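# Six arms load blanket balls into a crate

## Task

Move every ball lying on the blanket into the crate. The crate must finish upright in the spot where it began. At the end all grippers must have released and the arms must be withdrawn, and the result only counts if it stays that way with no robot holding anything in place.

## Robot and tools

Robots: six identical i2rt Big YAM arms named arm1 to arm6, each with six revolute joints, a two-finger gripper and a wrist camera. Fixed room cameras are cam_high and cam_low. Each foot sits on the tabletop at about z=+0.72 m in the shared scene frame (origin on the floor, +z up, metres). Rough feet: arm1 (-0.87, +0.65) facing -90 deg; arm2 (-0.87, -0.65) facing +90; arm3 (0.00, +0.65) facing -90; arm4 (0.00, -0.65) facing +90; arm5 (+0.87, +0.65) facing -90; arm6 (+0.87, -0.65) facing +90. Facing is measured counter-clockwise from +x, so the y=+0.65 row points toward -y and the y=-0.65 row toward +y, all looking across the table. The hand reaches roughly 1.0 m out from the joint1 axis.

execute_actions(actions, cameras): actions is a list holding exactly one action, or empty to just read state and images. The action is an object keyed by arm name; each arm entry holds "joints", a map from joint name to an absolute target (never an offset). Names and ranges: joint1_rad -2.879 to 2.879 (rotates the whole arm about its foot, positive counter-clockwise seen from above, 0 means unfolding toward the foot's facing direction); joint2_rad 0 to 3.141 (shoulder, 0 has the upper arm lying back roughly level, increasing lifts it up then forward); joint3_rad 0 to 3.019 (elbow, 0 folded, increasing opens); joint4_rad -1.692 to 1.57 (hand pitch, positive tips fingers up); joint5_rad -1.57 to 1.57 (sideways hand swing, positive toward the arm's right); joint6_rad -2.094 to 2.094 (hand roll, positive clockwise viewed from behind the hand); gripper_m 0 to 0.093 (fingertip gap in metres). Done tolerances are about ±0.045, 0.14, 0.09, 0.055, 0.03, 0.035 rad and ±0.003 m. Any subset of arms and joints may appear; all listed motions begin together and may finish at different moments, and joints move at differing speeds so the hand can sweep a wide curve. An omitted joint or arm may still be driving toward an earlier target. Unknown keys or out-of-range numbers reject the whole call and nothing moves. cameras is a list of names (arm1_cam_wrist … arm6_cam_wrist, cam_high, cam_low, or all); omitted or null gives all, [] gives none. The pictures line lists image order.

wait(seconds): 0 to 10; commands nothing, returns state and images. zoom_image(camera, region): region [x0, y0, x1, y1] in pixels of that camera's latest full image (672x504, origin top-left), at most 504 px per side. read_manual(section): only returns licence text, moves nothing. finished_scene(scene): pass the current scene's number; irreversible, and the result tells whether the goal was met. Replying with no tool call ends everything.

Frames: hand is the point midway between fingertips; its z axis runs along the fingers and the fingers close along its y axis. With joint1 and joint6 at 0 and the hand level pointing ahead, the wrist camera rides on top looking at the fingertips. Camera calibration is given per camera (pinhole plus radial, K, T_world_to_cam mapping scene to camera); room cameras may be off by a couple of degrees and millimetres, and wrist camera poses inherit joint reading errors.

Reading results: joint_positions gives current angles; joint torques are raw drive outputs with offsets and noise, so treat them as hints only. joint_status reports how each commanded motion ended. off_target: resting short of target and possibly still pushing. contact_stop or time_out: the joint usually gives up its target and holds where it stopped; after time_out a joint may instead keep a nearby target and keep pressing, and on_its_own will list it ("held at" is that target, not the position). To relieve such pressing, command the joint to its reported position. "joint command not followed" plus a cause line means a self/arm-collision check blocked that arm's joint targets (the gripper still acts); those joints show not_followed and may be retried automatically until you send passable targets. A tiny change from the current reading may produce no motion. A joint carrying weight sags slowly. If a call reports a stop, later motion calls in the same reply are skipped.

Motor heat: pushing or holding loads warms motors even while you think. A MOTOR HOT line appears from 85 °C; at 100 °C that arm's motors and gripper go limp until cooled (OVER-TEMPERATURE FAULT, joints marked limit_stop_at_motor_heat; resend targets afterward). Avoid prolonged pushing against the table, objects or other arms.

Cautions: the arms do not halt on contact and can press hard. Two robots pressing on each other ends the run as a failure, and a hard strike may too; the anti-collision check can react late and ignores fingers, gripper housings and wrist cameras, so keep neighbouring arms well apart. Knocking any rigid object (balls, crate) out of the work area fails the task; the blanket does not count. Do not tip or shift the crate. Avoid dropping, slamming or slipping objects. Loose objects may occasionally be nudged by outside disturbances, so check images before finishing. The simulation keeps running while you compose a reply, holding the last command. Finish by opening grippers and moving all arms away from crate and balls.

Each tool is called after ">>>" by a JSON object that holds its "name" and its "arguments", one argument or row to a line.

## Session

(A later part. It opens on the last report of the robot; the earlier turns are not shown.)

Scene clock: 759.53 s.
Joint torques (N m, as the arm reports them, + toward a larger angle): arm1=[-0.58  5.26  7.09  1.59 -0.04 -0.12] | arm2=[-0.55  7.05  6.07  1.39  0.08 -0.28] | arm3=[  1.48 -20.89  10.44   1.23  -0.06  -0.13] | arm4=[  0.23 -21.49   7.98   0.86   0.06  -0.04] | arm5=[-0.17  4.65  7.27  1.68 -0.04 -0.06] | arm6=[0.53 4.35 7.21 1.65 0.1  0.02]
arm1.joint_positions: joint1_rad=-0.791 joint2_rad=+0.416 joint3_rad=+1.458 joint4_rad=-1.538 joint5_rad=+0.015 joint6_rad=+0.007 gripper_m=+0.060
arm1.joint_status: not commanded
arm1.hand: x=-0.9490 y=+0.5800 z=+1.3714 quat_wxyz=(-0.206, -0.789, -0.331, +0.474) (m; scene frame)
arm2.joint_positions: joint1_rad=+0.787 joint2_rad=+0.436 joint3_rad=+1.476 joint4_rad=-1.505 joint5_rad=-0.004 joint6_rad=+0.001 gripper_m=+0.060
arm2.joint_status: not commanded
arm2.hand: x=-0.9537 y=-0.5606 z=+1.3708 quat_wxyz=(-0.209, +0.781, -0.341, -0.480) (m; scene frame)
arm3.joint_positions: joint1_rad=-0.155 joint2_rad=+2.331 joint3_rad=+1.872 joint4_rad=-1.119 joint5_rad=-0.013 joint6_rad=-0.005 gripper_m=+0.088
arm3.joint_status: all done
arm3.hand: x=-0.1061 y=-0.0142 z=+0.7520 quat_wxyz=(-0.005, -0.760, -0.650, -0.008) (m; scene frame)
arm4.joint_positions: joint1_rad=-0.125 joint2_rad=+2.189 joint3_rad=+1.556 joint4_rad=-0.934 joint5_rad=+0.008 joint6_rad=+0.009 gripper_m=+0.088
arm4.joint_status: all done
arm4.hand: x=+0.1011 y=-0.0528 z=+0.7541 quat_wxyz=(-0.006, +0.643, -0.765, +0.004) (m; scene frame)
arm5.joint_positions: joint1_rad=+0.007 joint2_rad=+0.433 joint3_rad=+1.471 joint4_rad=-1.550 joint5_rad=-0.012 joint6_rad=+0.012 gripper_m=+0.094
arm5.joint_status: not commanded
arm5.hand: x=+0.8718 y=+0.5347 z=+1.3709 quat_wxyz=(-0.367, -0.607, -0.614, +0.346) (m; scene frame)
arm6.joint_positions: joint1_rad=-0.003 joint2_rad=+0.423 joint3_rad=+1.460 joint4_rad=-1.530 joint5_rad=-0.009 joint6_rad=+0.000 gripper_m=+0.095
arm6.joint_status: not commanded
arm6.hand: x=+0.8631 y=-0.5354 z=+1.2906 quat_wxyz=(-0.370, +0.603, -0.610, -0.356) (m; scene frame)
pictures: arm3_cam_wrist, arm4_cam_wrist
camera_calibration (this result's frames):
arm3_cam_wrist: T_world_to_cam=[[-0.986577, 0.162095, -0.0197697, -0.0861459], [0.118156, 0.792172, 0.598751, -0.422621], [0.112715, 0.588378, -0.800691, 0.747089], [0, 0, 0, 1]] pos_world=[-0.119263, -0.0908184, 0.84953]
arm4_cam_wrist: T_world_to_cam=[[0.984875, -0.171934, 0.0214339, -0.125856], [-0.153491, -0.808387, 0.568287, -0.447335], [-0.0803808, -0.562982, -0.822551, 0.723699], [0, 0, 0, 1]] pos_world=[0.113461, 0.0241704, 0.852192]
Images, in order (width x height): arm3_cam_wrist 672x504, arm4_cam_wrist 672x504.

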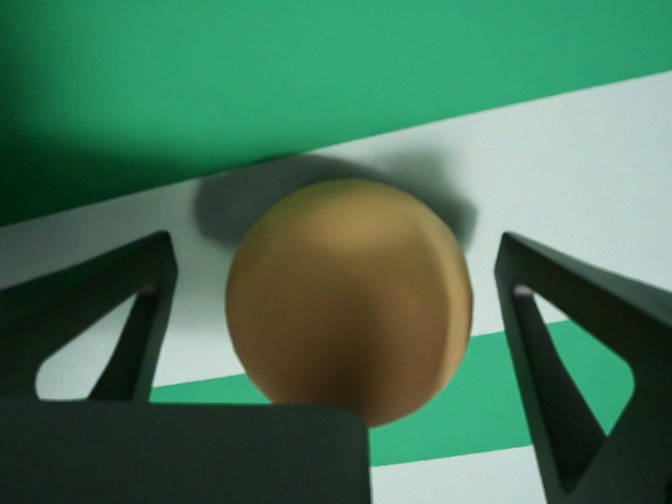

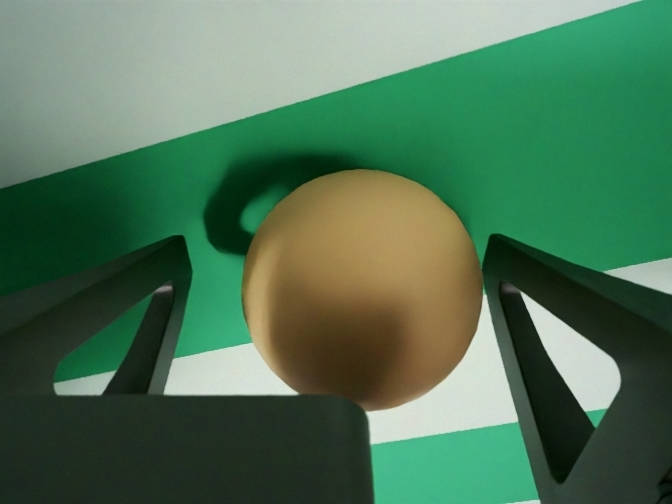

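>>> {"name": "execute_actions", "arguments": {
  "actions": [
    {"arm3":{"joints":{"gripper_m":0.045}},"arm4":{"joints":{"gripper_m":0.045}}}
  ],
  "cameras": []
}}

>>> {"name": "execute_actions", "arguments": {
  "actions": [
    {"arm3":{"joints":{"joint2_rad":1.3,"joint4_rad":-0.989}},"arm4":{"joints":{"joint2_rad":1.3,"joint4_rad":-0.843}}}
  ],
  "cameras": []
}}

>>> {"name": "execute_actions", "arguments": {
  "actions": [
    {"arm3":{"joints":{"joint1_rad":-0.8,"joint3_rad":2.26}},"arm4":{"joints":{"joint1_rad":0.9,"joint3_rad":1.98}}}
  ],
  "cameras": ["cam_high"]
}}

>>> {"name": "execute_actions", "arguments": {
  "actions": [
    {"arm3":{"joints":{"joint2_rad":2.27}},"arm4":{"joints":{"joint2_rad":2.14}}}
  ],
  "cameras": []
}}

>>> {"name": "execute_actions", "arguments": {
  "actions": [
    {"arm3":{"joints":{"gripper_m":0.088}},"arm4":{"joints":{"gripper_m":0.088}}}
  ],
  "cameras": []
}}

>>> {"name": "execute_actions", "arguments": {
  "actions": [
    {"arm3":{"joints":{"joint2_rad":1.2}},"arm4":{"joints":{"joint2_rad":1.2}}}
  ],
  "cameras": []
}}

>>> {"name": "execute_actions", "arguments": {
  "actions": [
    {"arm3":{"joints":{"joint1_rad":0.2,"joint2_rad":0.6,"joint3_rad":1.47,"joint4_rad":-1.5}},"arm4":{"joints":{"joint1_rad":-0.2,"joint2_rad":0.6,"joint3_rad":1.47,"joint4_rad":-1.5}},"arm1":{"joints":{"joint1_rad":0.45,"joint6_rad":2.0,"gripper_m":0.08}},"arm2":{"joints":{"joint1_rad":-0.355,"joint6_rad":1.157,"gripper_m":0.08}}}
  ]
}}

Scene clock: 769.20 s.
Joint torques (N m, as the arm reports them, + toward a larger angle): arm1=[-0.38  5.48  7.    1.56 -0.03 -0.11] | arm2=[-0.58  7.04  6.07  1.4   0.07 -0.28] | arm3=[  1.3  -20.63  10.46   1.26  -0.08  -0.12] | arm4=[  0.58 -21.93   8.04   0.87   0.05  -0.04] | arm5=[-0.15  4.63  7.28  1.68 -0.05 -0.06] | arm6=[0.65 3.68 7.31 1.7  0.17 0.05]
arm1.joint_positions: joint1_rad=-0.791 joint2_rad=+0.416 joint3_rad=+1.458 joint4_rad=-1.538 joint5_rad=+0.015 joint6_rad=+0.007 gripper_m=+0.060
arm1.joint_status: not commanded
arm1.hand: x=-0.9490 y=+0.5800 z=+1.3714 quat_wxyz=(-0.206, -0.789, -0.331, +0.474) (m; scene frame)
arm2.joint_positions: joint1_rad=+0.787 joint2_rad=+0.436 joint3_rad=+1.476 joint4_rad=-1.505 joint5_rad=-0.004 joint6_rad=+0.001 gripper_m=+0.060
arm2.joint_status: not commanded
arm2.hand: x=-0.9537 y=-0.5606 z=+1.3708 quat_wxyz=(-0.209, +0.781, -0.341, -0.480) (m; scene frame)
arm3.joint_positions: joint1_rad=-0.155 joint2_rad=+2.331 joint3_rad=+1.872 joint4_rad=-1.119 joint5_rad=-0.013 joint6_rad=-0.005 gripper_m=+0.057
arm3.joint_status: gripper_m off_target (ended at +0.057, target +0.045)
arm3.hand: x=-0.1061 y=-0.0142 z=+0.7520 quat_wxyz=(-0.005, -0.760, -0.650, -0.008) (m; scene frame)
arm4.joint_positions: joint1_rad=-0.125 joint2_rad=+2.189 joint3_rad=+1.556 joint4_rad=-0.934 joint5_rad=+0.008 joint6_rad=+0.009 gripper_m=+0.057
arm4.joint_status: gripper_m off_target (ended at +0.057, target +0.045)
arm4.hand: x=+0.1011 y=-0.0528 z=+0.7541 quat_wxyz=(-0.006, +0.643, -0.765, +0.004) (m; scene frame)
arm5.joint_positions: joint1_rad=+0.007 joint2_rad=+0.433 joint3_rad=+1.471 joint4_rad=-1.550 joint5_rad=-0.012 joint6_rad=+0.012 gripper_m=+0.094
arm5.joint_status: not commanded
arm5.hand: x=+0.8718 y=+0.5347 z=+1.3709 quat_wxyz=(-0.367, -0.607, -0.614, +0.346) (m; scene frame)
arm6.joint_positions: joint1_rad=-0.003 joint2_rad=+0.423 joint3_rad=+1.460 joint4_rad=-1.530 joint5_rad=-0.009 joint6_rad=+0.000 gripper_m=+0.095
arm6.joint_status: not commanded
arm6.hand: x=+0.8631 y=-0.5354 z=+1.2906 quat_wxyz=(-0.370, +0.603, -0.610, -0.356) (m; scene frame)
pictures: none
No camera images: the call's "cameras" was empty. Leave "cameras" out to get every camera's image.

Scene clock: 771.43 s.
Joint torques (N m, as the arm reports them, + toward a larger angle): arm1=[-0.71  5.56  7.05  1.59 -0.03 -0.1 ] | arm2=[-0.61  7.05  6.07  1.41  0.08 -0.28] | arm3=[ 1.36 -9.2  11.79  2.85 -0.06 -0.13] | arm4=[  0.36 -12.52  12.13   2.24   0.05  -0.04] | arm5=[-0.15  4.59  7.28  1.7  -0.04 -0.06] | arm6=[0.57 3.92 7.24 1.85 0.11 0.01]
arm1.joint_positions: joint1_rad=-0.791 joint2_rad=+0.416 joint3_rad=+1.458 joint4_rad=-1.538 joint5_rad=+0.015 joint6_rad=+0.007 gripper_m=+0.060
arm1.joint_status: not commanded
arm1.hand: x=-0.9490 y=+0.5800 z=+1.3714 quat_wxyz=(-0.206, -0.789, -0.331, +0.474) (m; scene frame)
arm2.joint_positions: joint1_rad=+0.787 joint2_rad=+0.436 joint3_rad=+1.476 joint4_rad=-1.505 joint5_rad=-0.004 joint6_rad=+0.001 gripper_m=+0.060
arm2.joint_status: not commanded
arm2.hand: x=-0.9537 y=-0.5606 z=+1.3708 quat_wxyz=(-0.209, +0.781, -0.341, -0.480) (m; scene frame)
arm3.joint_positions: joint1_rad=-0.155 joint2_rad=+1.303 joint3_rad=+1.870 joint4_rad=-0.995 joint5_rad=-0.013 joint6_rad=-0.005 gripper_m=+0.057
arm3.joint_status: all done
arm3.hand: x=-0.0867 y=+0.1251 z=+1.4261 quat_wxyz=(-0.355, -0.638, -0.548, +0.409) (m; scene frame)
arm4.joint_positions: joint1_rad=-0.125 joint2_rad=+1.311 joint3_rad=+1.546 joint4_rad=-0.847 joint5_rad=+0.008 joint6_rad=+0.009 gripper_m=+0.057
arm4.joint_status: all done
arm4.hand: x=+0.0915 y=-0.0942 z=+1.2879 quat_wxyz=(-0.354, +0.570, -0.680, -0.295) (m; scene frame)
arm5.joint_positions: joint1_rad=+0.007 joint2_rad=+0.433 joint3_rad=+1.471 joint4_rad=-1.550 joint5_rad=-0.012 joint6_rad=+0.012 gripper_m=+0.094
arm5.joint_status: not commanded
arm5.hand: x=+0.8718 y=+0.5347 z=+1.3709 quat_wxyz=(-0.367, -0.607, -0.614, +0.346) (m; scene frame)
arm6.joint_positions: joint1_rad=-0.003 joint2_rad=+0.423 joint3_rad=+1.460 joint4_rad=-1.530 joint5_rad=-0.009 joint6_rad=+0.000 gripper_m=+0.095
arm6.joint_status: not commanded
arm6.hand: x=+0.8631 y=-0.5354 z=+1.2906 quat_wxyz=(-0.370, +0.603, -0.610, -0.356) (m; scene frame)
pictures: none
No camera images: the call's "cameras" was empty. Leave "cameras" out to get every camera's image.

Scene clock: 773.00 s.
Joint torques (N m, as the arm reports them, + toward a larger angle): arm1=[-0.34  5.56  7.08  1.58 -0.03 -0.1 ] | arm2=[-0.57  7.03  6.07  1.4   0.08 -0.28] | arm3=[ 1.05 -5.89 10.01  2.88 -0.12 -0.14] | arm4=[-0.16 -9.68 14.49  2.48  0.11 -0.04] | arm5=[-0.17  4.67  7.31  1.69 -0.04 -0.06] | arm6=[0.72 4.16 7.21 1.77 0.13 0.03]
arm1.joint_positions: joint1_rad=-0.791 joint2_rad=+0.416 joint3_rad=+1.458 joint4_rad=-1.538 joint5_rad=+0.015 joint6_rad=+0.007 gripper_m=+0.060
arm1.joint_status: not commanded
arm1.hand: x=-0.9490 y=+0.5800 z=+1.3714 quat_wxyz=(-0.206, -0.789, -0.331, +0.474) (m; scene frame)
arm2.joint_positions: joint1_rad=+0.787 joint2_rad=+0.436 joint3_rad=+1.476 joint4_rad=-1.505 joint5_rad=-0.004 joint6_rad=+0.001 gripper_m=+0.060
arm2.joint_status: not commanded
arm2.hand: x=-0.9537 y=-0.5606 z=+1.3708 quat_wxyz=(-0.209, +0.781, -0.341, -0.480) (m; scene frame)
arm3.joint_positions: joint1_rad=-0.793 joint2_rad=+1.294 joint3_rad=+2.241 joint4_rad=-0.995 joint5_rad=-0.012 joint6_rad=-0.005 gripper_m=+0.057
arm3.joint_status: all done
arm3.hand: x=-0.3268 y=+0.3349 z=+1.6189 quat_wxyz=(-0.263, -0.670, -0.277, +0.637) (m; scene frame)
arm4.joint_positions: joint1_rad=+0.903 joint2_rad=+1.295 joint3_rad=+1.934 joint4_rad=-0.848 joint5_rad=+0.007 joint6_rad=+0.009 gripper_m=+0.057
arm4.joint_status: all done
arm4.hand: x=-0.4064 y=-0.3023 z=+1.5138 quat_wxyz=(-0.218, +0.729, -0.274, -0.589) (m; scene frame)
arm5.joint_positions: joint1_rad=+0.007 joint2_rad=+0.433 joint3_rad=+1.471 joint4_rad=-1.550 joint5_rad=-0.012 joint6_rad=+0.012 gripper_m=+0.094
arm5.joint_status: not commanded
arm5.hand: x=+0.8718 y=+0.5347 z=+1.3709 quat_wxyz=(-0.367, -0.607, -0.614, +0.346) (m; scene frame)
arm6.joint_positions: joint1_rad=-0.003 joint2_rad=+0.423 joint3_rad=+1.460 joint4_rad=-1.530 joint5_rad=-0.009 joint6_rad=+0.000 gripper_m=+0.095
arm6.joint_status: not commanded
arm6.hand: x=+0.8631 y=-0.5354 z=+1.2906 quat_wxyz=(-0.370, +0.603, -0.610, -0.356) (m; scene frame)
pictures: cam_high
Images, in order (width x height): cam_high 672x504.

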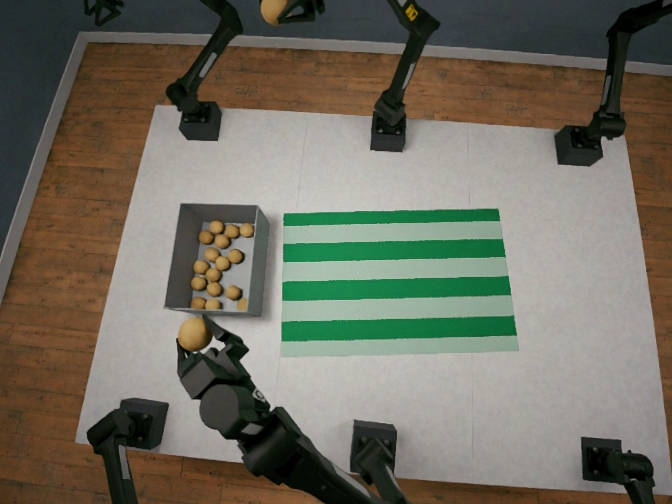

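Scene clock: 775.03 s.
Joint torques (N m, as the arm reports them, + toward a larger angle): arm1=[-0.47  5.33  7.06  1.58 -0.02 -0.08] | arm2=[-0.58  7.    6.08  1.41  0.07 -0.29] | arm3=[  1.08 -21.02  14.87   1.92  -0.15  -0.1 ] | arm4=[  0.03 -23.83  13.26   1.67   0.11  -0.04] | arm5=[-0.1   4.68  7.28  1.68 -0.05 -0.06] | arm6=[0.89 4.14 7.09 1.77 0.12 0.02]
arm1.joint_positions: joint1_rad=-0.791 joint2_rad=+0.416 joint3_rad=+1.458 joint4_rad=-1.538 joint5_rad=+0.015 joint6_rad=+0.007 gripper_m=+0.060
arm1.joint_status: not commanded
arm1.hand: x=-0.9490 y=+0.5800 z=+1.3714 quat_wxyz=(-0.206, -0.789, -0.331, +0.474) (m; scene frame)
arm2.joint_positions: joint1_rad=+0.787 joint2_rad=+0.436 joint3_rad=+1.476 joint4_rad=-1.505 joint5_rad=-0.004 joint6_rad=+0.001 gripper_m=+0.060
arm2.joint_status: not commanded
arm2.hand: x=-0.9537 y=-0.5606 z=+1.3708 quat_wxyz=(-0.209, +0.781, -0.341, -0.480) (m; scene frame)
arm3.joint_positions: joint1_rad=-0.793 joint2_rad=+2.242 joint3_rad=+2.228 joint4_rad=-0.992 joint5_rad=-0.012 joint6_rad=-0.005 gripper_m=+0.057
arm3.joint_status: all done
arm3.hand: x=-0.5901 y=+0.0745 z=+0.9788 quat_wxyz=(-0.111, -0.889, -0.365, +0.255) (m; scene frame)
arm4.joint_positions: joint1_rad=+0.903 joint2_rad=+2.126 joint3_rad=+1.957 joint4_rad=-0.846 joint5_rad=+0.007 joint6_rad=+0.009 gripper_m=+0.057
arm4.joint_status: all done
arm4.hand: x=-0.5967 y=-0.1383 z=+0.9657 quat_wxyz=(-0.097, +0.901, -0.338, -0.254) (m; scene frame)
arm5.joint_positions: joint1_rad=+0.007 joint2_rad=+0.433 joint3_rad=+1.471 joint4_rad=-1.550 joint5_rad=-0.012 joint6_rad=+0.012 gripper_m=+0.094
arm5.joint_status: not commanded
arm5.hand: x=+0.8718 y=+0.5347 z=+1.3709 quat_wxyz=(-0.367, -0.607, -0.614, +0.346) (m; scene frame)
arm6.joint_positions: joint1_rad=-0.003 joint2_rad=+0.423 joint3_rad=+1.460 joint4_rad=-1.530 joint5_rad=-0.009 joint6_rad=+0.000 gripper_m=+0.095
arm6.joint_status: not commanded
arm6.hand: x=+0.8631 y=-0.5354 z=+1.2906 quat_wxyz=(-0.370, +0.603, -0.610, -0.356) (m; scene frame)
pictures: none
No camera images: the call's "cameras" was empty. Leave "cameras" out to get every camera's image.

Scene clock: 775.60 s.
Joint torques (N m, as the arm reports them, + toward a larger angle): arm1=[-0.36  5.56  7.08  1.63 -0.02 -0.12] | arm2=[-0.6   7.05  6.07  1.41  0.08 -0.29] | arm3=[  1.44 -20.79  14.93   1.95  -0.13  -0.11] | arm4=[ -0.01 -23.71  13.28   1.66   0.11  -0.04] | arm5=[-0.25  4.66  7.29  1.68 -0.04 -0.06] | arm6=[0.76 4.08 7.38 1.67 0.15 0.  ]
arm1.joint_positions: joint1_rad=-0.791 joint2_rad=+0.416 joint3_rad=+1.458 joint4_rad=-1.538 joint5_rad=+0.015 joint6_rad=+0.007 gripper_m=+0.060
arm1.joint_status: not commanded
arm1.hand: x=-0.9490 y=+0.5800 z=+1.3714 quat_wxyz=(-0.206, -0.789, -0.331, +0.474) (m; scene frame)
arm2.joint_positions: joint1_rad=+0.787 joint2_rad=+0.436 joint3_rad=+1.476 joint4_rad=-1.505 joint5_rad=-0.004 joint6_rad=+0.001 gripper_m=+0.060
arm2.joint_status: not commanded
arm2.hand: x=-0.9537 y=-0.5606 z=+1.3708 quat_wxyz=(-0.209, +0.781, -0.341, -0.480) (m; scene frame)
arm3.joint_positions: joint1_rad=-0.793 joint2_rad=+2.242 joint3_rad=+2.228 joint4_rad=-0.992 joint5_rad=-0.012 joint6_rad=-0.005 gripper_m=+0.088
arm3.joint_status: all done
arm3.hand: x=-0.5901 y=+0.0745 z=+0.9788 quat_wxyz=(-0.111, -0.889, -0.365, +0.255) (m; scene frame)
arm4.joint_positions: joint1_rad=+0.903 joint2_rad=+2.126 joint3_rad=+1.957 joint4_rad=-0.846 joint5_rad=+0.007 joint6_rad=+0.009 gripper_m=+0.088
arm4.joint_status: all done
arm4.hand: x=-0.5967 y=-0.1383 z=+0.9657 quat_wxyz=(-0.097, +0.901, -0.338, -0.254) (m; scene frame)
arm5.joint_positions: joint1_rad=+0.007 joint2_rad=+0.433 joint3_rad=+1.471 joint4_rad=-1.550 joint5_rad=-0.012 joint6_rad=+0.012 gripper_m=+0.094
arm5.joint_status: not commanded
arm5.hand: x=+0.8718 y=+0.5347 z=+1.3709 quat_wxyz=(-0.367, -0.607, -0.614, +0.346) (m; scene frame)
arm6.joint_positions: joint1_rad=-0.003 joint2_rad=+0.423 joint3_rad=+1.460 joint4_rad=-1.530 joint5_rad=-0.009 joint6_rad=+0.000 gripper_m=+0.095
arm6.joint_status: not commanded
arm6.hand: x=+0.8631 y=-0.5354 z=+1.2906 quat_wxyz=(-0.370, +0.603, -0.610, -0.356) (m; scene frame)
pictures: none
No camera images: the call's "cameras" was empty. Leave "cameras" out to get every camera's image.

Scene clock: 778.27 s.
Joint torques (N m, as the arm reports them, + toward a larger angle): arm1=[-0.25  5.51  7.12  1.55 -0.03 -0.09] | arm2=[-0.59  7.09  6.07  1.42  0.08 -0.28] | arm3=[ 1.11 -3.39  8.93  2.43 -0.14 -0.1 ] | arm4=[ 0.05 -6.66  9.59  2.2   0.11 -0.04] | arm5=[-0.12  4.6   7.27  1.7  -0.05 -0.07] | arm6=[0.48 4.08 7.1  1.72 0.12 0.03]
arm1.joint_positions: joint1_rad=-0.791 joint2_rad=+0.416 joint3_rad=+1.458 joint4_rad=-1.538 joint5_rad=+0.015 joint6_rad=+0.007 gripper_m=+0.060
arm1.joint_status: not commanded
arm1.hand: x=-0.9490 y=+0.5800 z=+1.3714 quat_wxyz=(-0.206, -0.789, -0.331, +0.474) (m; scene frame)
arm2.joint_positions: joint1_rad=+0.787 joint2_rad=+0.436 joint3_rad=+1.476 joint4_rad=-1.505 joint5_rad=-0.004 joint6_rad=+0.001 gripper_m=+0.060
arm2.joint_status: not commanded
arm2.hand: x=-0.9537 y=-0.5606 z=+1.3708 quat_wxyz=(-0.209, +0.781, -0.341, -0.480) (m; scene frame)
arm3.joint_positions: joint1_rad=-0.793 joint2_rad=+1.190 joint3_rad=+2.242 joint4_rad=-0.987 joint5_rad=-0.012 joint6_rad=-0.005 gripper_m=+0.088
arm3.joint_status: all done
arm3.hand: x=-0.2746 y=+0.3860 z=+1.6625 quat_wxyz=(-0.278, -0.633, -0.262, +0.674) (m; scene frame)
arm4.joint_positions: joint1_rad=+0.903 joint2_rad=+1.195 joint3_rad=+1.977 joint4_rad=-0.842 joint5_rad=+0.007 joint6_rad=+0.009 gripper_m=+0.088
arm4.joint_status: all done
arm4.hand: x=-0.3546 y=-0.3467 z=+1.5859 quat_wxyz=(-0.237, +0.683, -0.257, -0.641) (m; scene frame)
arm5.joint_positions: joint1_rad=+0.007 joint2_rad=+0.433 joint3_rad=+1.471 joint4_rad=-1.550 joint5_rad=-0.012 joint6_rad=+0.012 gripper_m=+0.094
arm5.joint_status: not commanded
arm5.hand: x=+0.8718 y=+0.5347 z=+1.3709 quat_wxyz=(-0.367, -0.607, -0.614, +0.346) (m; scene frame)
arm6.joint_positions: joint1_rad=-0.003 joint2_rad=+0.423 joint3_rad=+1.460 joint4_rad=-1.530 joint5_rad=-0.009 joint6_rad=+0.000 gripper_m=+0.095
arm6.joint_status: not commanded
arm6.hand: x=+0.8631 y=-0.5354 z=+1.2906 quat_wxyz=(-0.370, +0.603, -0.610, -0.356) (m; scene frame)
pictures: none
No camera images: the call's "cameras" was empty. Leave "cameras" out to get every camera's image.

Scene clock: 780.63 s.
Joint torques (N m, as the arm reports them, + toward a larger angle): arm1=[ 1.1   5.6   7.01  1.52  0.05 -0.06] | arm2=[-2.43  7.11  6.02  1.38  0.12 -0.03] | arm3=[ 2.21  1.97  9.12  1.76  0.01 -0.1 ] | arm4=[-0.03  2.64  7.67  1.68 -0.05 -0.04] | arm5=[-0.17  4.61  7.3   1.67 -0.04 -0.06] | arm6=[ 0.3   4.33  7.09  1.69  0.13 -0.01]
arm1.joint_positions: joint1_rad=+0.440 joint2_rad=+0.416 joint3_rad=+1.458 joint4_rad=-1.538 joint5_rad=+0.015 joint6_rad=+1.992 gripper_m=+0.080
arm1.joint_status: all done
arm1.hand: x=-0.8216 y=+0.5586 z=+1.3718 quat_wxyz=(-0.471, -0.855, -0.022, -0.216) (m; scene frame)
arm2.joint_positions: joint1_rad=-0.342 joint2_rad=+0.436 joint3_rad=+1.476 joint4_rad=-1.505 joint5_rad=-0.004 joint6_rad=+1.140 gripper_m=+0.080
arm2.joint_status: all done
arm2.hand: x=-0.8271 y=-0.5373 z=+1.3712 quat_wxyz=(-0.208, +0.022, -0.851, -0.482) (m; scene frame)
arm3.joint_positions: joint1_rad=+0.191 joint2_rad=+0.606 joint3_rad=+1.466 joint4_rad=-1.487 joint5_rad=-0.015 joint6_rad=-0.005 gripper_m=+0.088
arm3.joint_status: all done
arm3.hand: x=+0.0360 y=+0.4571 z=+1.3563 quat_wxyz=(-0.356, -0.565, -0.688, +0.286) (m; scene frame)
arm4.joint_positions: joint1_rad=-0.195 joint2_rad=+0.607 joint3_rad=+1.477 joint4_rad=-1.492 joint5_rad=+0.011 joint6_rad=+0.009 gripper_m=+0.088
arm4.joint_status: all done
arm4.hand: x=+0.0451 y=-0.4595 z=+1.3774 quat_wxyz=(-0.362, +0.547, -0.702, -0.279) (m; scene frame)
arm5.joint_positions: joint1_rad=+0.007 joint2_rad=+0.433 joint3_rad=+1.471 joint4_rad=-1.550 joint5_rad=-0.012 joint6_rad=+0.012 gripper_m=+0.094
arm5.joint_status: not commanded
arm5.hand: x=+0.8718 y=+0.5347 z=+1.3709 quat_wxyz=(-0.367, -0.607, -0.614, +0.346) (m; scene frame)
arm6.joint_positions: joint1_rad=-0.003 joint2_rad=+0.423 joint3_rad=+1.460 joint4_rad=-1.530 joint5_rad=-0.009 joint6_rad=+0.000 gripper_m=+0.095
arm6.joint_status: not commanded
arm6.hand: x=+0.8631 y=-0.5354 z=+1.2906 quat_wxyz=(-0.370, +0.603, -0.610, -0.356) (m; scene frame)
pictures: arm1_cam_wrist, arm2_cam_wrist, arm3_cam_wrist, arm4_cam_wrist, arm5_cam_wrist, arm6_cam_wrist, cam_high, cam_low
camera_calibration (this result's frames):
arm1_cam_wrist: T_world_to_cam=[[0.167564, 0.537841, -0.826226, 0.970982], [0.515601, 0.666511, 0.538441, -0.685578], [0.840285, -0.516226, -0.165628, 1.33169], [0, 0, 0, 1]] pos_world=[-0.92822, 0.622166, 1.39196]
arm2_cam_wrist: T_world_to_cam=[[0.241609, -0.539635, -0.806486, 1.01273], [-0.931275, -0.362488, -0.0364461, -0.912117], [-0.272674, 0.759866, -0.590129, 1.1198], [0, 0, 0, 1]] pos_world=[-0.788775, -0.635028, 1.44433]
arm3_cam_wrist: T_world_to_cam=[[-0.980303, -0.196908, -0.0152403, 0.147353], [-0.182912, 0.934303, -0.305975, -0.00159982], [0.0744881, -0.297161, -0.951918, 1.54893], [0, 0, 0, 1]] pos_world=[0.0287817, 0.49079, 1.47621]
arm4_cam_wrist: T_world_to_cam=[[0.967497, -0.252718, 0.00916461, -0.173358], [-0.23527, -0.912807, -0.333815, 0.0592858], [0.0927264, 0.320808, -0.942594, 1.56661], [0, 0, 0, 1]] pos_world=[0.0364054, -0.492276, 1.49806]
Images, in order (width x height): arm1_cam_wrist 672x504, arm2_cam_wrist 672x504, arm3_cam_wrist 672x504, arm4_cam_wrist 672x504, arm5_cam_wrist 672x504, arm6_cam_wrist 672x504, cam_high 672x504, cam_low 672x504.

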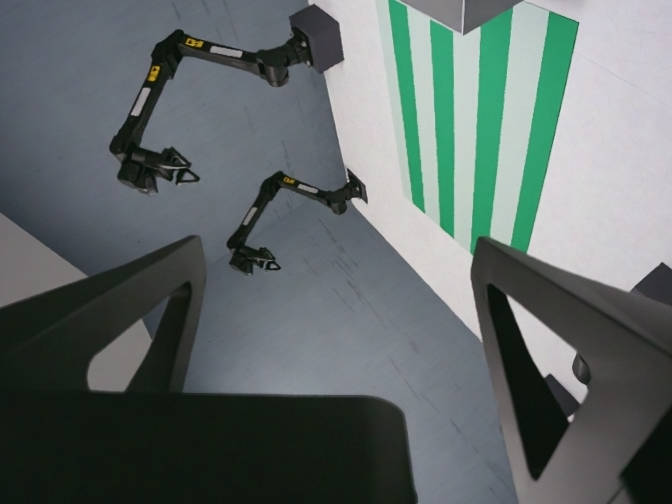

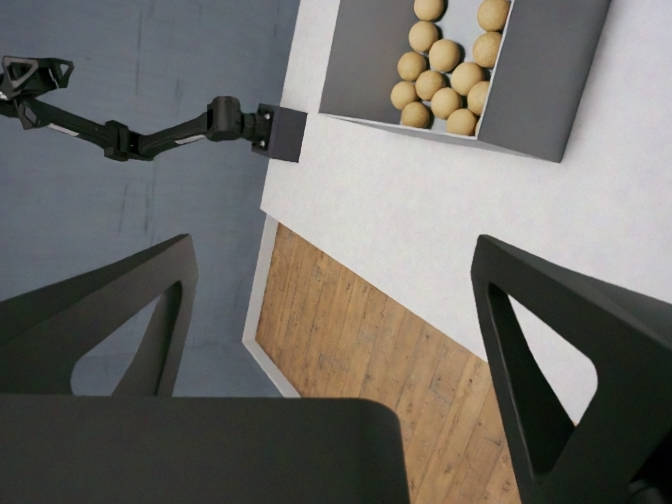

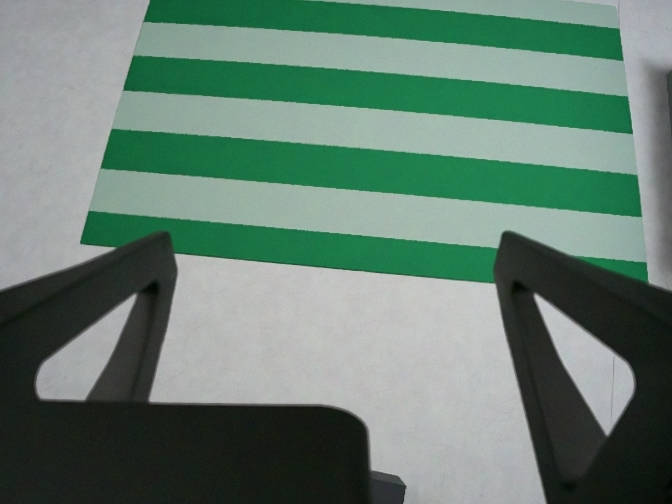

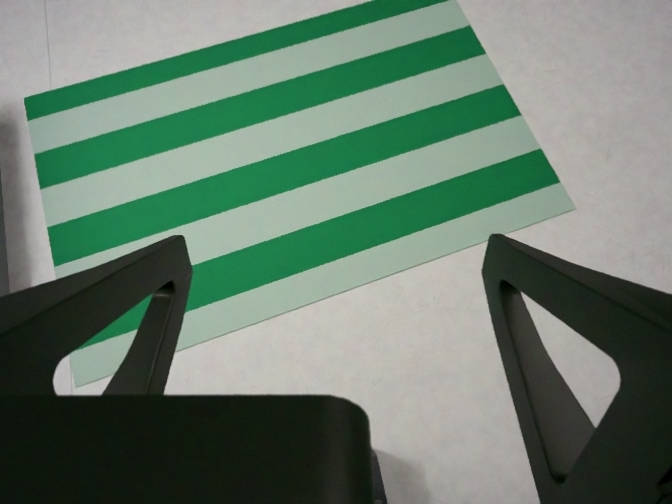

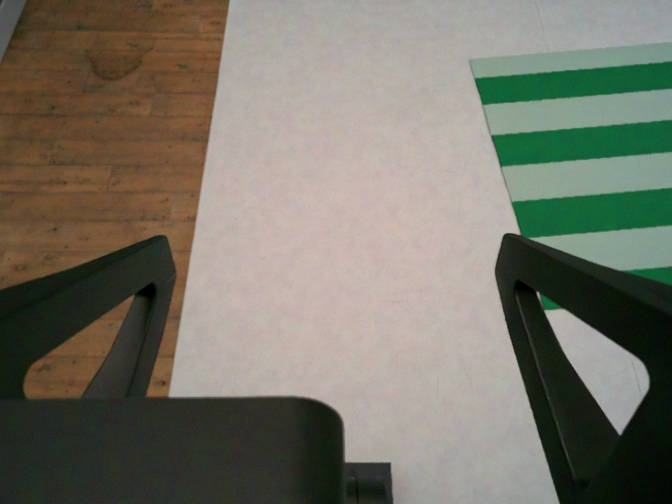

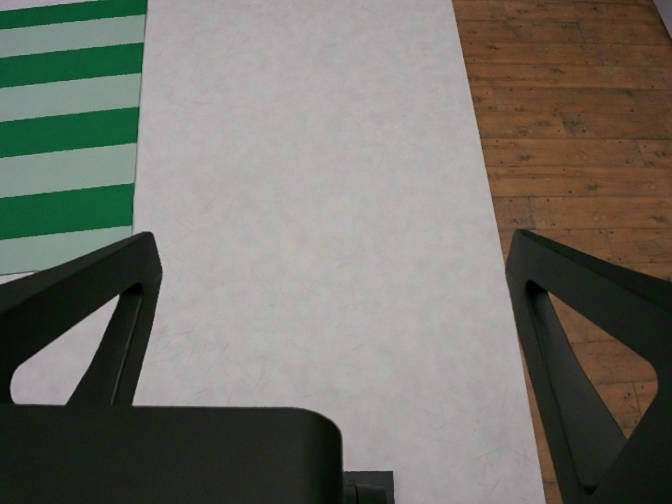

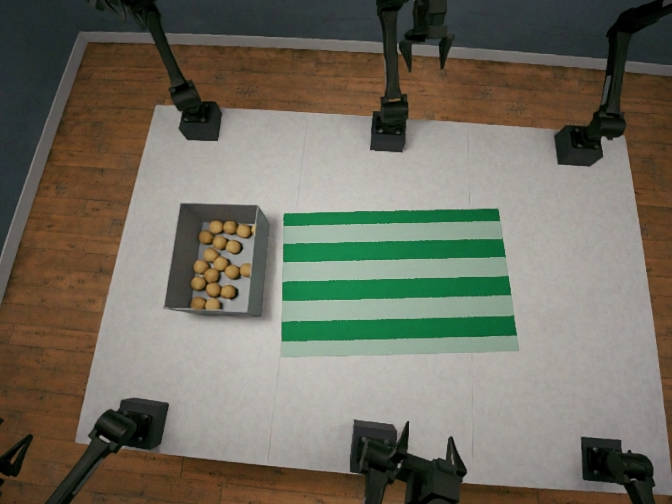

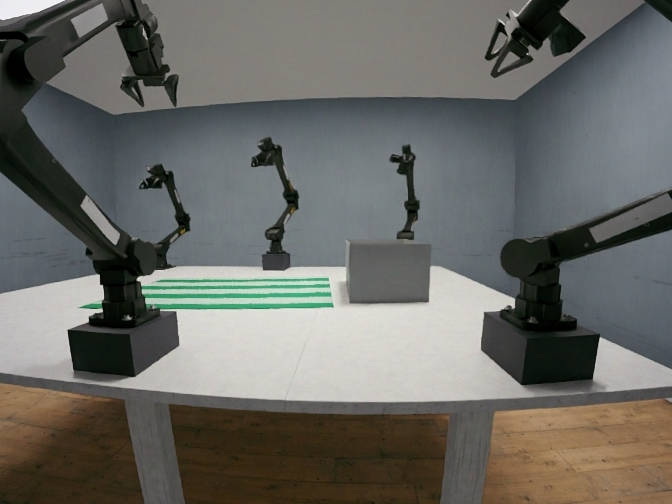

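>>> {"name": "execute_actions", "arguments": {
  "actions": [
    {"arm1":{"joints":{"joint1_rad":0.485,"joint2_rad":1.4,"joint3_rad":1.655,"joint4_rad":-1.436,"joint6_rad":2.04}},"arm2":{"joints":{"joint1_rad":-0.441,"joint2_rad":1.3,"joint3_rad":1.464,"joint4_rad":-1.418,"joint6_rad":1.07}}}
  ],
  "cameras": []
}}

>>> {"name": "execute_actions", "arguments": {
  "actions": [
    {"arm1":{"joints":{"joint2_rad":1.79}},"arm2":{"joints":{"joint2_rad":1.617}}}
  ],
  "cameras": ["arm1_cam_wrist","arm2_cam_wrist","cam_high"]
}}

Scene clock: 797.93 s.
Joint torques (N m, as the arm reports them, + toward a larger angle): arm1=[  0.9  -10.63  11.23   0.92   0.06   0.01] | arm2=[ -2.43 -10.14  10.25   1.39   0.17  -0.3 ] | arm3=[ 2.6   1.77  9.04  1.82 -0.03 -0.12] | arm4=[-0.03  2.63  7.66  1.67 -0.05 -0.04] | arm5=[-0.21  4.65  7.28  1.69 -0.04 -0.06] | arm6=[0.59 4.31 7.33 1.72 0.11 0.04]
arm1.joint_positions: joint1_rad=+0.474 joint2_rad=+1.408 joint3_rad=+1.639 joint4_rad=-1.440 joint5_rad=+0.015 joint6_rad=+2.032 gripper_m=+0.080
arm1.joint_status: all done
arm1.hand: x=-0.6350 y=+0.2305 z=+1.1915 quat_wxyz=(-0.171, -0.982, -0.024, -0.077) (m; scene frame)
arm2.joint_positions: joint1_rad=-0.429 joint2_rad=+1.308 joint3_rad=+1.456 joint4_rad=-1.429 joint5_rad=-0.004 joint6_rad=+1.086 gripper_m=+0.080
arm2.joint_status: all done
arm2.hand: x=-0.6728 y=-0.2601 z=+1.1348 quat_wxyz=(-0.067, +0.007, -0.989, -0.128) (m; scene frame)
arm3.joint_positions: joint1_rad=+0.191 joint2_rad=+0.606 joint3_rad=+1.466 joint4_rad=-1.487 joint5_rad=-0.015 joint6_rad=-0.005 gripper_m=+0.088
arm3.joint_status: not commanded
arm3.hand: x=+0.0360 y=+0.4571 z=+1.3563 quat_wxyz=(-0.356, -0.565, -0.688, +0.286) (m; scene frame)
arm4.joint_positions: joint1_rad=-0.195 joint2_rad=+0.607 joint3_rad=+1.477 joint4_rad=-1.492 joint5_rad=+0.011 joint6_rad=+0.009 gripper_m=+0.088
arm4.joint_status: not commanded
arm4.hand: x=+0.0451 y=-0.4595 z=+1.3774 quat_wxyz=(-0.362, +0.547, -0.702, -0.279) (m; scene frame)
arm5.joint_positions: joint1_rad=+0.007 joint2_rad=+0.433 joint3_rad=+1.471 joint4_rad=-1.550 joint5_rad=-0.012 joint6_rad=+0.012 gripper_m=+0.094
arm5.joint_status: not commanded
arm5.hand: x=+0.8718 y=+0.5347 z=+1.3709 quat_wxyz=(-0.367, -0.607, -0.614, +0.346) (m; scene frame)
arm6.joint_positions: joint1_rad=-0.003 joint2_rad=+0.423 joint3_rad=+1.460 joint4_rad=-1.530 joint5_rad=-0.009 joint6_rad=+0.000 gripper_m=+0.095
arm6.joint_status: not commanded
arm6.hand: x=+0.8631 y=-0.5354 z=+1.2906 quat_wxyz=(-0.370, +0.603, -0.610, -0.356) (m; scene frame)
pictures: none
No camera images: the call's "cameras" was empty. Leave "cameras" out to get every camera's image.

Scene clock: 799.33 s.
Joint torques (N m, as the arm reports them, + toward a larger angle): arm1=[  0.82 -14.59  10.81   0.31   0.06   0.04] | arm2=[ -2.42 -15.22   9.58   0.68   0.17  -0.27] | arm3=[ 1.99  2.04  9.06  1.84  0.   -0.12] | arm4=[-0.04  2.61  7.65  1.69 -0.05 -0.04] | arm5=[-0.11  4.69  7.3   1.68 -0.04 -0.06] | arm6=[1.04 4.12 7.26 1.83 0.11 0.03]
arm1.joint_positions: joint1_rad=+0.474 joint2_rad=+1.799 joint3_rad=+1.639 joint4_rad=-1.440 joint5_rad=+0.015 joint6_rad=+2.033 gripper_m=+0.080
arm1.joint_status: all done
arm1.hand: x=-0.6070 y=+0.1774 z=+0.9973 quat_wxyz=(+0.001, -1.000, -0.025, +0.014) (m; scene frame)
arm2.joint_positions: joint1_rad=-0.429 joint2_rad=+1.629 joint3_rad=+1.456 joint4_rad=-1.429 joint5_rad=-0.004 joint6_rad=+1.086 gripper_m=+0.080
arm2.joint_status: all done
arm2.hand: x=-0.6527 y=-0.2219 z=+0.9933 quat_wxyz=(+0.007, +0.007, -1.000, +0.014) (m; scene frame)
arm3.joint_positions: joint1_rad=+0.191 joint2_rad=+0.606 joint3_rad=+1.466 joint4_rad=-1.487 joint5_rad=-0.015 joint6_rad=-0.005 gripper_m=+0.088
arm3.joint_status: not commanded
arm3.hand: x=+0.0360 y=+0.4571 z=+1.3563 quat_wxyz=(-0.356, -0.565, -0.688, +0.286) (m; scene frame)
arm4.joint_positions: joint1_rad=-0.195 joint2_rad=+0.607 joint3_rad=+1.477 joint4_rad=-1.492 joint5_rad=+0.011 joint6_rad=+0.009 gripper_m=+0.088
arm4.joint_status: not commanded
arm4.hand: x=+0.0451 y=-0.4595 z=+1.3774 quat_wxyz=(-0.362, +0.547, -0.702, -0.279) (m; scene frame)
arm5.joint_positions: joint1_rad=+0.007 joint2_rad=+0.433 joint3_rad=+1.471 joint4_rad=-1.550 joint5_rad=-0.012 joint6_rad=+0.012 gripper_m=+0.094
arm5.joint_status: not commanded
arm5.hand: x=+0.8718 y=+0.5347 z=+1.3709 quat_wxyz=(-0.367, -0.607, -0.614, +0.346) (m; scene frame)
arm6.joint_positions: joint1_rad=-0.003 joint2_rad=+0.423 joint3_rad=+1.460 joint4_rad=-1.530 joint5_rad=-0.009 joint6_rad=+0.000 gripper_m=+0.095
arm6.joint_status: not commanded
arm6.hand: x=+0.8631 y=-0.5354 z=+1.2906 quat_wxyz=(-0.370, +0.603, -0.610, -0.356) (m; scene frame)
pictures: arm1_cam_wrist, arm2_cam_wrist, cam_high
camera_calibration (this result's frames):
arm1_cam_wrist: T_world_to_cam=[[-0.0563324, 0.998267, -0.0170109, -0.193934], [0.829317, 0.0562719, 0.555937, -0.0592294], [0.555931, 0.0172099, -0.83105, 1.28894], [0, 0, 0, 1]] pos_world=[-0.678365, 0.174749, 1.1008]
arm2_cam_wrist: T_world_to_cam=[[0.0198322, -0.999264, 0.0328434, -0.244358], [-0.795528, 0.00412588, 0.605902, -1.11722], [-0.605592, -0.0381442, -0.794861, 0.513666], [0, 0, 0, 1]] pos_world=[-0.57286, -0.219975, 1.09324]
Images, in order (width x height): arm1_cam_wrist 672x504, arm2_cam_wrist 672x504, cam_high 672x504.

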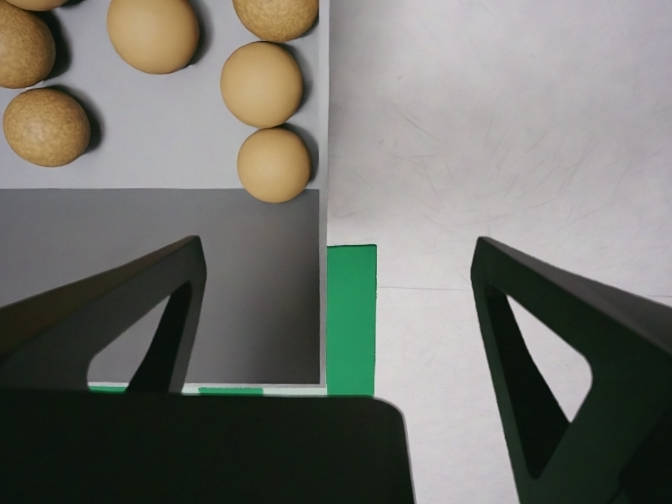

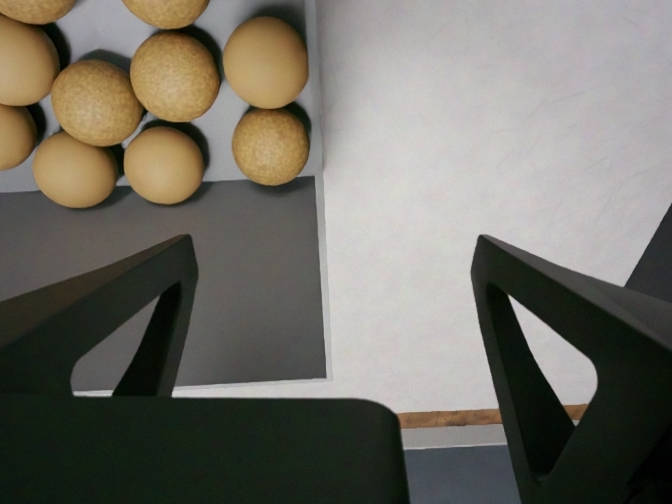

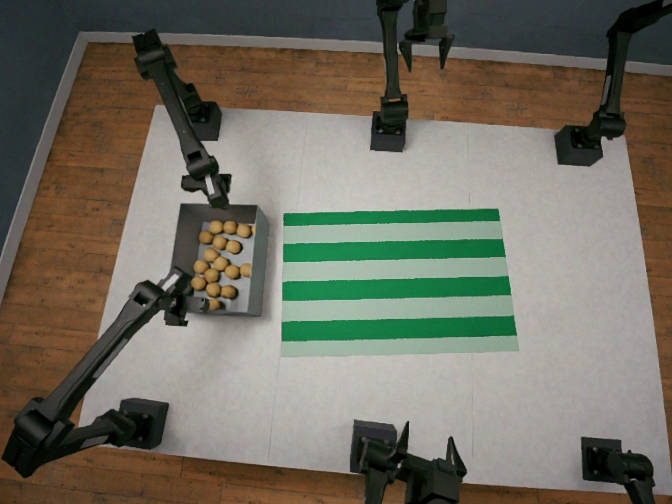

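>>> {"name": "execute_actions", "arguments": {
  "actions": [
    {"arm1":{"joints":{"joint2_rad":1.872,"joint3_rad":1.461,"joint4_rad":-1.16}},"arm2":{"joints":{"joint2_rad":1.71,"joint3_rad":1.265,"joint4_rad":-1.126}}}
  ],
  "cameras": ["arm1_cam_wrist","arm2_cam_wrist"]
}}

>>> {"name": "execute_actions", "arguments": {
  "actions": [
    {"arm1":{"joints":{"gripper_m":0}},"arm2":{"joints":{"gripper_m":0}}}
  ],
  "cameras": ["cam_high"]
}}

Scene clock: 807.97 s.
Joint torques (N m, as the arm reports them, + toward a larger angle): arm1=[  1.18 -14.73   8.78   0.52   0.15   0.03] | arm2=[ -2.4  -14.96   8.7    0.85   0.17  -0.27] | arm3=[ 2.51  1.23  8.95  1.76 -0.02 -0.14] | arm4=[-0.06  2.67  7.65  1.7  -0.05 -0.03] | arm5=[-0.18  4.75  7.28  1.7  -0.04 -0.06] | arm6=[0.29 4.06 7.17 1.85 0.12 0.04]
arm1.joint_positions: joint1_rad=+0.475 joint2_rad=+1.874 joint3_rad=+1.457 joint4_rad=-1.169 joint5_rad=+0.013 joint6_rad=+2.033 gripper_m=+0.080
arm1.joint_status: all done
arm1.hand: x=-0.6055 y=+0.1746 z=+0.8908 quat_wxyz=(-0.005, -1.000, -0.025, +0.009) (m; scene frame)
arm2.joint_positions: joint1_rad=-0.429 joint2_rad=+1.708 joint3_rad=+1.260 joint4_rad=-1.142 joint5_rad=-0.004 joint6_rad=+1.086 gripper_m=+0.080
arm2.joint_status: all done
arm2.hand: x=-0.6521 y=-0.2218 z=+0.8852 quat_wxyz=(+0.004, +0.007, -1.000, +0.009) (m; scene frame)
arm3.joint_positions: joint1_rad=+0.191 joint2_rad=+0.606 joint3_rad=+1.466 joint4_rad=-1.487 joint5_rad=-0.015 joint6_rad=-0.005 gripper_m=+0.088
arm3.joint_status: not commanded
arm3.hand: x=+0.0360 y=+0.4571 z=+1.3563 quat_wxyz=(-0.356, -0.565, -0.688, +0.286) (m; scene frame)
arm4.joint_positions: joint1_rad=-0.195 joint2_rad=+0.607 joint3_rad=+1.477 joint4_rad=-1.492 joint5_rad=+0.011 joint6_rad=+0.009 gripper_m=+0.088
arm4.joint_status: not commanded
arm4.hand: x=+0.0451 y=-0.4595 z=+1.3774 quat_wxyz=(-0.362, +0.547, -0.702, -0.279) (m; scene frame)
arm5.joint_positions: joint1_rad=+0.007 joint2_rad=+0.433 joint3_rad=+1.471 joint4_rad=-1.550 joint5_rad=-0.012 joint6_rad=+0.012 gripper_m=+0.094
arm5.joint_status: not commanded
arm5.hand: x=+0.8718 y=+0.5347 z=+1.3709 quat_wxyz=(-0.367, -0.607, -0.614, +0.346) (m; scene frame)
arm6.joint_positions: joint1_rad=-0.003 joint2_rad=+0.423 joint3_rad=+1.460 joint4_rad=-1.530 joint5_rad=-0.009 joint6_rad=+0.000 gripper_m=+0.095
arm6.joint_status: not commanded
arm6.hand: x=+0.8631 y=-0.5354 z=+1.2906 quat_wxyz=(-0.370, +0.603, -0.610, -0.356) (m; scene frame)
pictures: arm1_cam_wrist, arm2_cam_wrist
camera_calibration (this result's frames):
arm1_cam_wrist: T_world_to_cam=[[-0.0569937, 0.997991, -0.027656, -0.18383], [0.82461, 0.0626722, 0.562219, -0.0106346], [0.562823, 0.00923748, -0.826526, 1.20116], [0, 0, 0, 1]] pos_world=[-0.677747, 0.173032, 0.993683]
arm2_cam_wrist: T_world_to_cam=[[0.0197313, -0.999554, 0.0224215, -0.231662], [-0.798773, -0.00227245, 0.601629, -1.05106], [-0.601309, -0.0297806, -0.798461, 0.435892], [0, 0, 0, 1]] pos_world=[-0.572879, -0.220966, 0.985584]
Images, in order (width x height): arm1_cam_wrist 672x504, arm2_cam_wrist 672x504.

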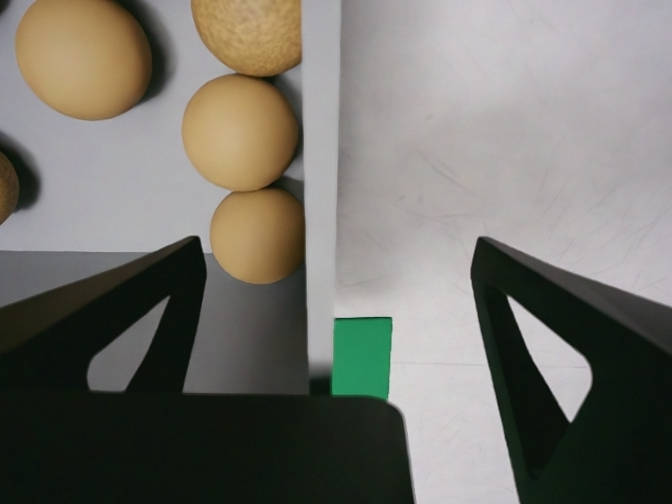

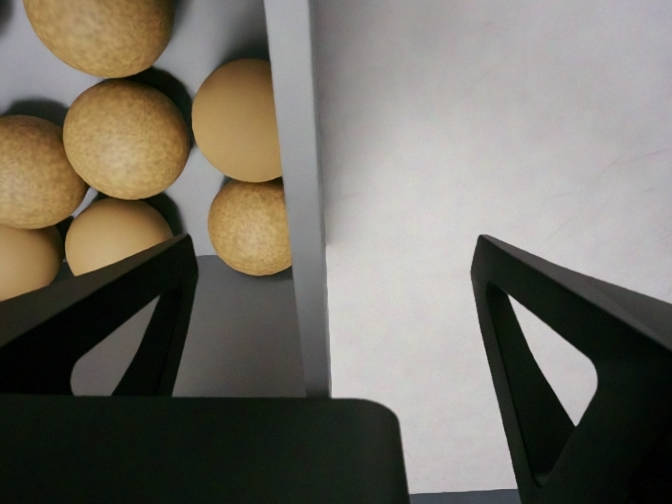

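Scene clock: 808.73 s.
Joint torques (N m, as the arm reports them, + toward a larger angle): arm1=[  0.93 -15.09   8.98   0.13  -0.14  -0.08] | arm2=[ -2.43 -14.62   8.64   0.36   0.46  -0.02] | arm3=[ 2.35  1.85  9.13  1.85 -0.01 -0.12] | arm4=[-0.05  2.67  7.66  1.67 -0.04 -0.04] | arm5=[-0.21  4.7   7.29  1.68 -0.04 -0.07] | arm6=[0.95 4.24 7.21 1.74 0.1  0.  ]
arm1.joint_positions: joint1_rad=+0.474 joint2_rad=+1.874 joint3_rad=+1.457 joint4_rad=-1.156 joint5_rad=+0.020 joint6_rad=+2.043 gripper_m=+0.002
arm1.joint_status: all done
arm1.hand: x=-0.6052 y=+0.1713 z=+0.8908 quat_wxyz=(-0.012, -1.000, -0.019, +0.010) (m; scene frame)
arm2.joint_positions: joint1_rad=-0.429 joint2_rad=+1.708 joint3_rad=+1.260 joint4_rad=-1.128 joint5_rad=-0.010 joint6_rad=+1.061 gripper_m=+0.002
arm2.joint_status: all done
arm2.hand: x=-0.6515 y=-0.2180 z=+0.8852 quat_wxyz=(+0.004, +0.019, -1.000, +0.001) (m; scene frame)
arm3.joint_positions: joint1_rad=+0.191 joint2_rad=+0.606 joint3_rad=+1.466 joint4_rad=-1.487 joint5_rad=-0.015 joint6_rad=-0.005 gripper_m=+0.088
arm3.joint_status: not commanded
arm3.hand: x=+0.0360 y=+0.4571 z=+1.3563 quat_wxyz=(-0.356, -0.565, -0.688, +0.286) (m; scene frame)
arm4.joint_positions: joint1_rad=-0.195 joint2_rad=+0.607 joint3_rad=+1.477 joint4_rad=-1.492 joint5_rad=+0.011 joint6_rad=+0.009 gripper_m=+0.088
arm4.joint_status: not commanded
arm4.hand: x=+0.0451 y=-0.4595 z=+1.3774 quat_wxyz=(-0.362, +0.547, -0.702, -0.279) (m; scene frame)
arm5.joint_positions: joint1_rad=+0.007 joint2_rad=+0.433 joint3_rad=+1.471 joint4_rad=-1.550 joint5_rad=-0.012 joint6_rad=+0.012 gripper_m=+0.094
arm5.joint_status: not commanded
arm5.hand: x=+0.8718 y=+0.5347 z=+1.3709 quat_wxyz=(-0.367, -0.607, -0.614, +0.346) (m; scene frame)
arm6.joint_positions: joint1_rad=-0.003 joint2_rad=+0.423 joint3_rad=+1.460 joint4_rad=-1.530 joint5_rad=-0.009 joint6_rad=+0.000 gripper_m=+0.095
arm6.joint_status: not commanded
arm6.hand: x=+0.8631 y=-0.5354 z=+1.2906 quat_wxyz=(-0.370, +0.603, -0.610, -0.356) (m; scene frame)
pictures: cam_high
Images, in order (width x height): cam_high 672x504.

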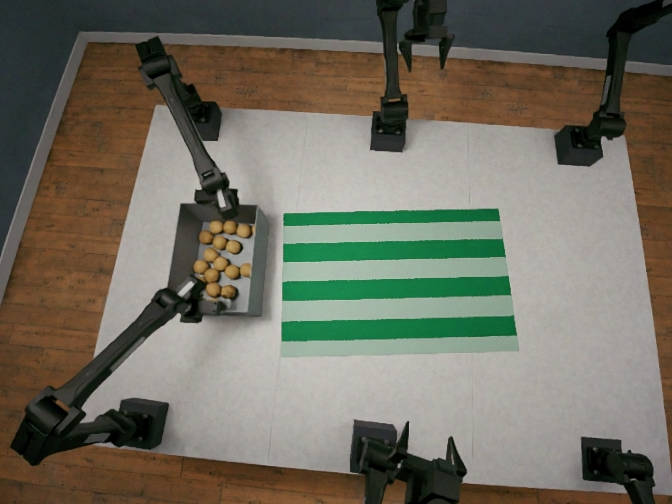

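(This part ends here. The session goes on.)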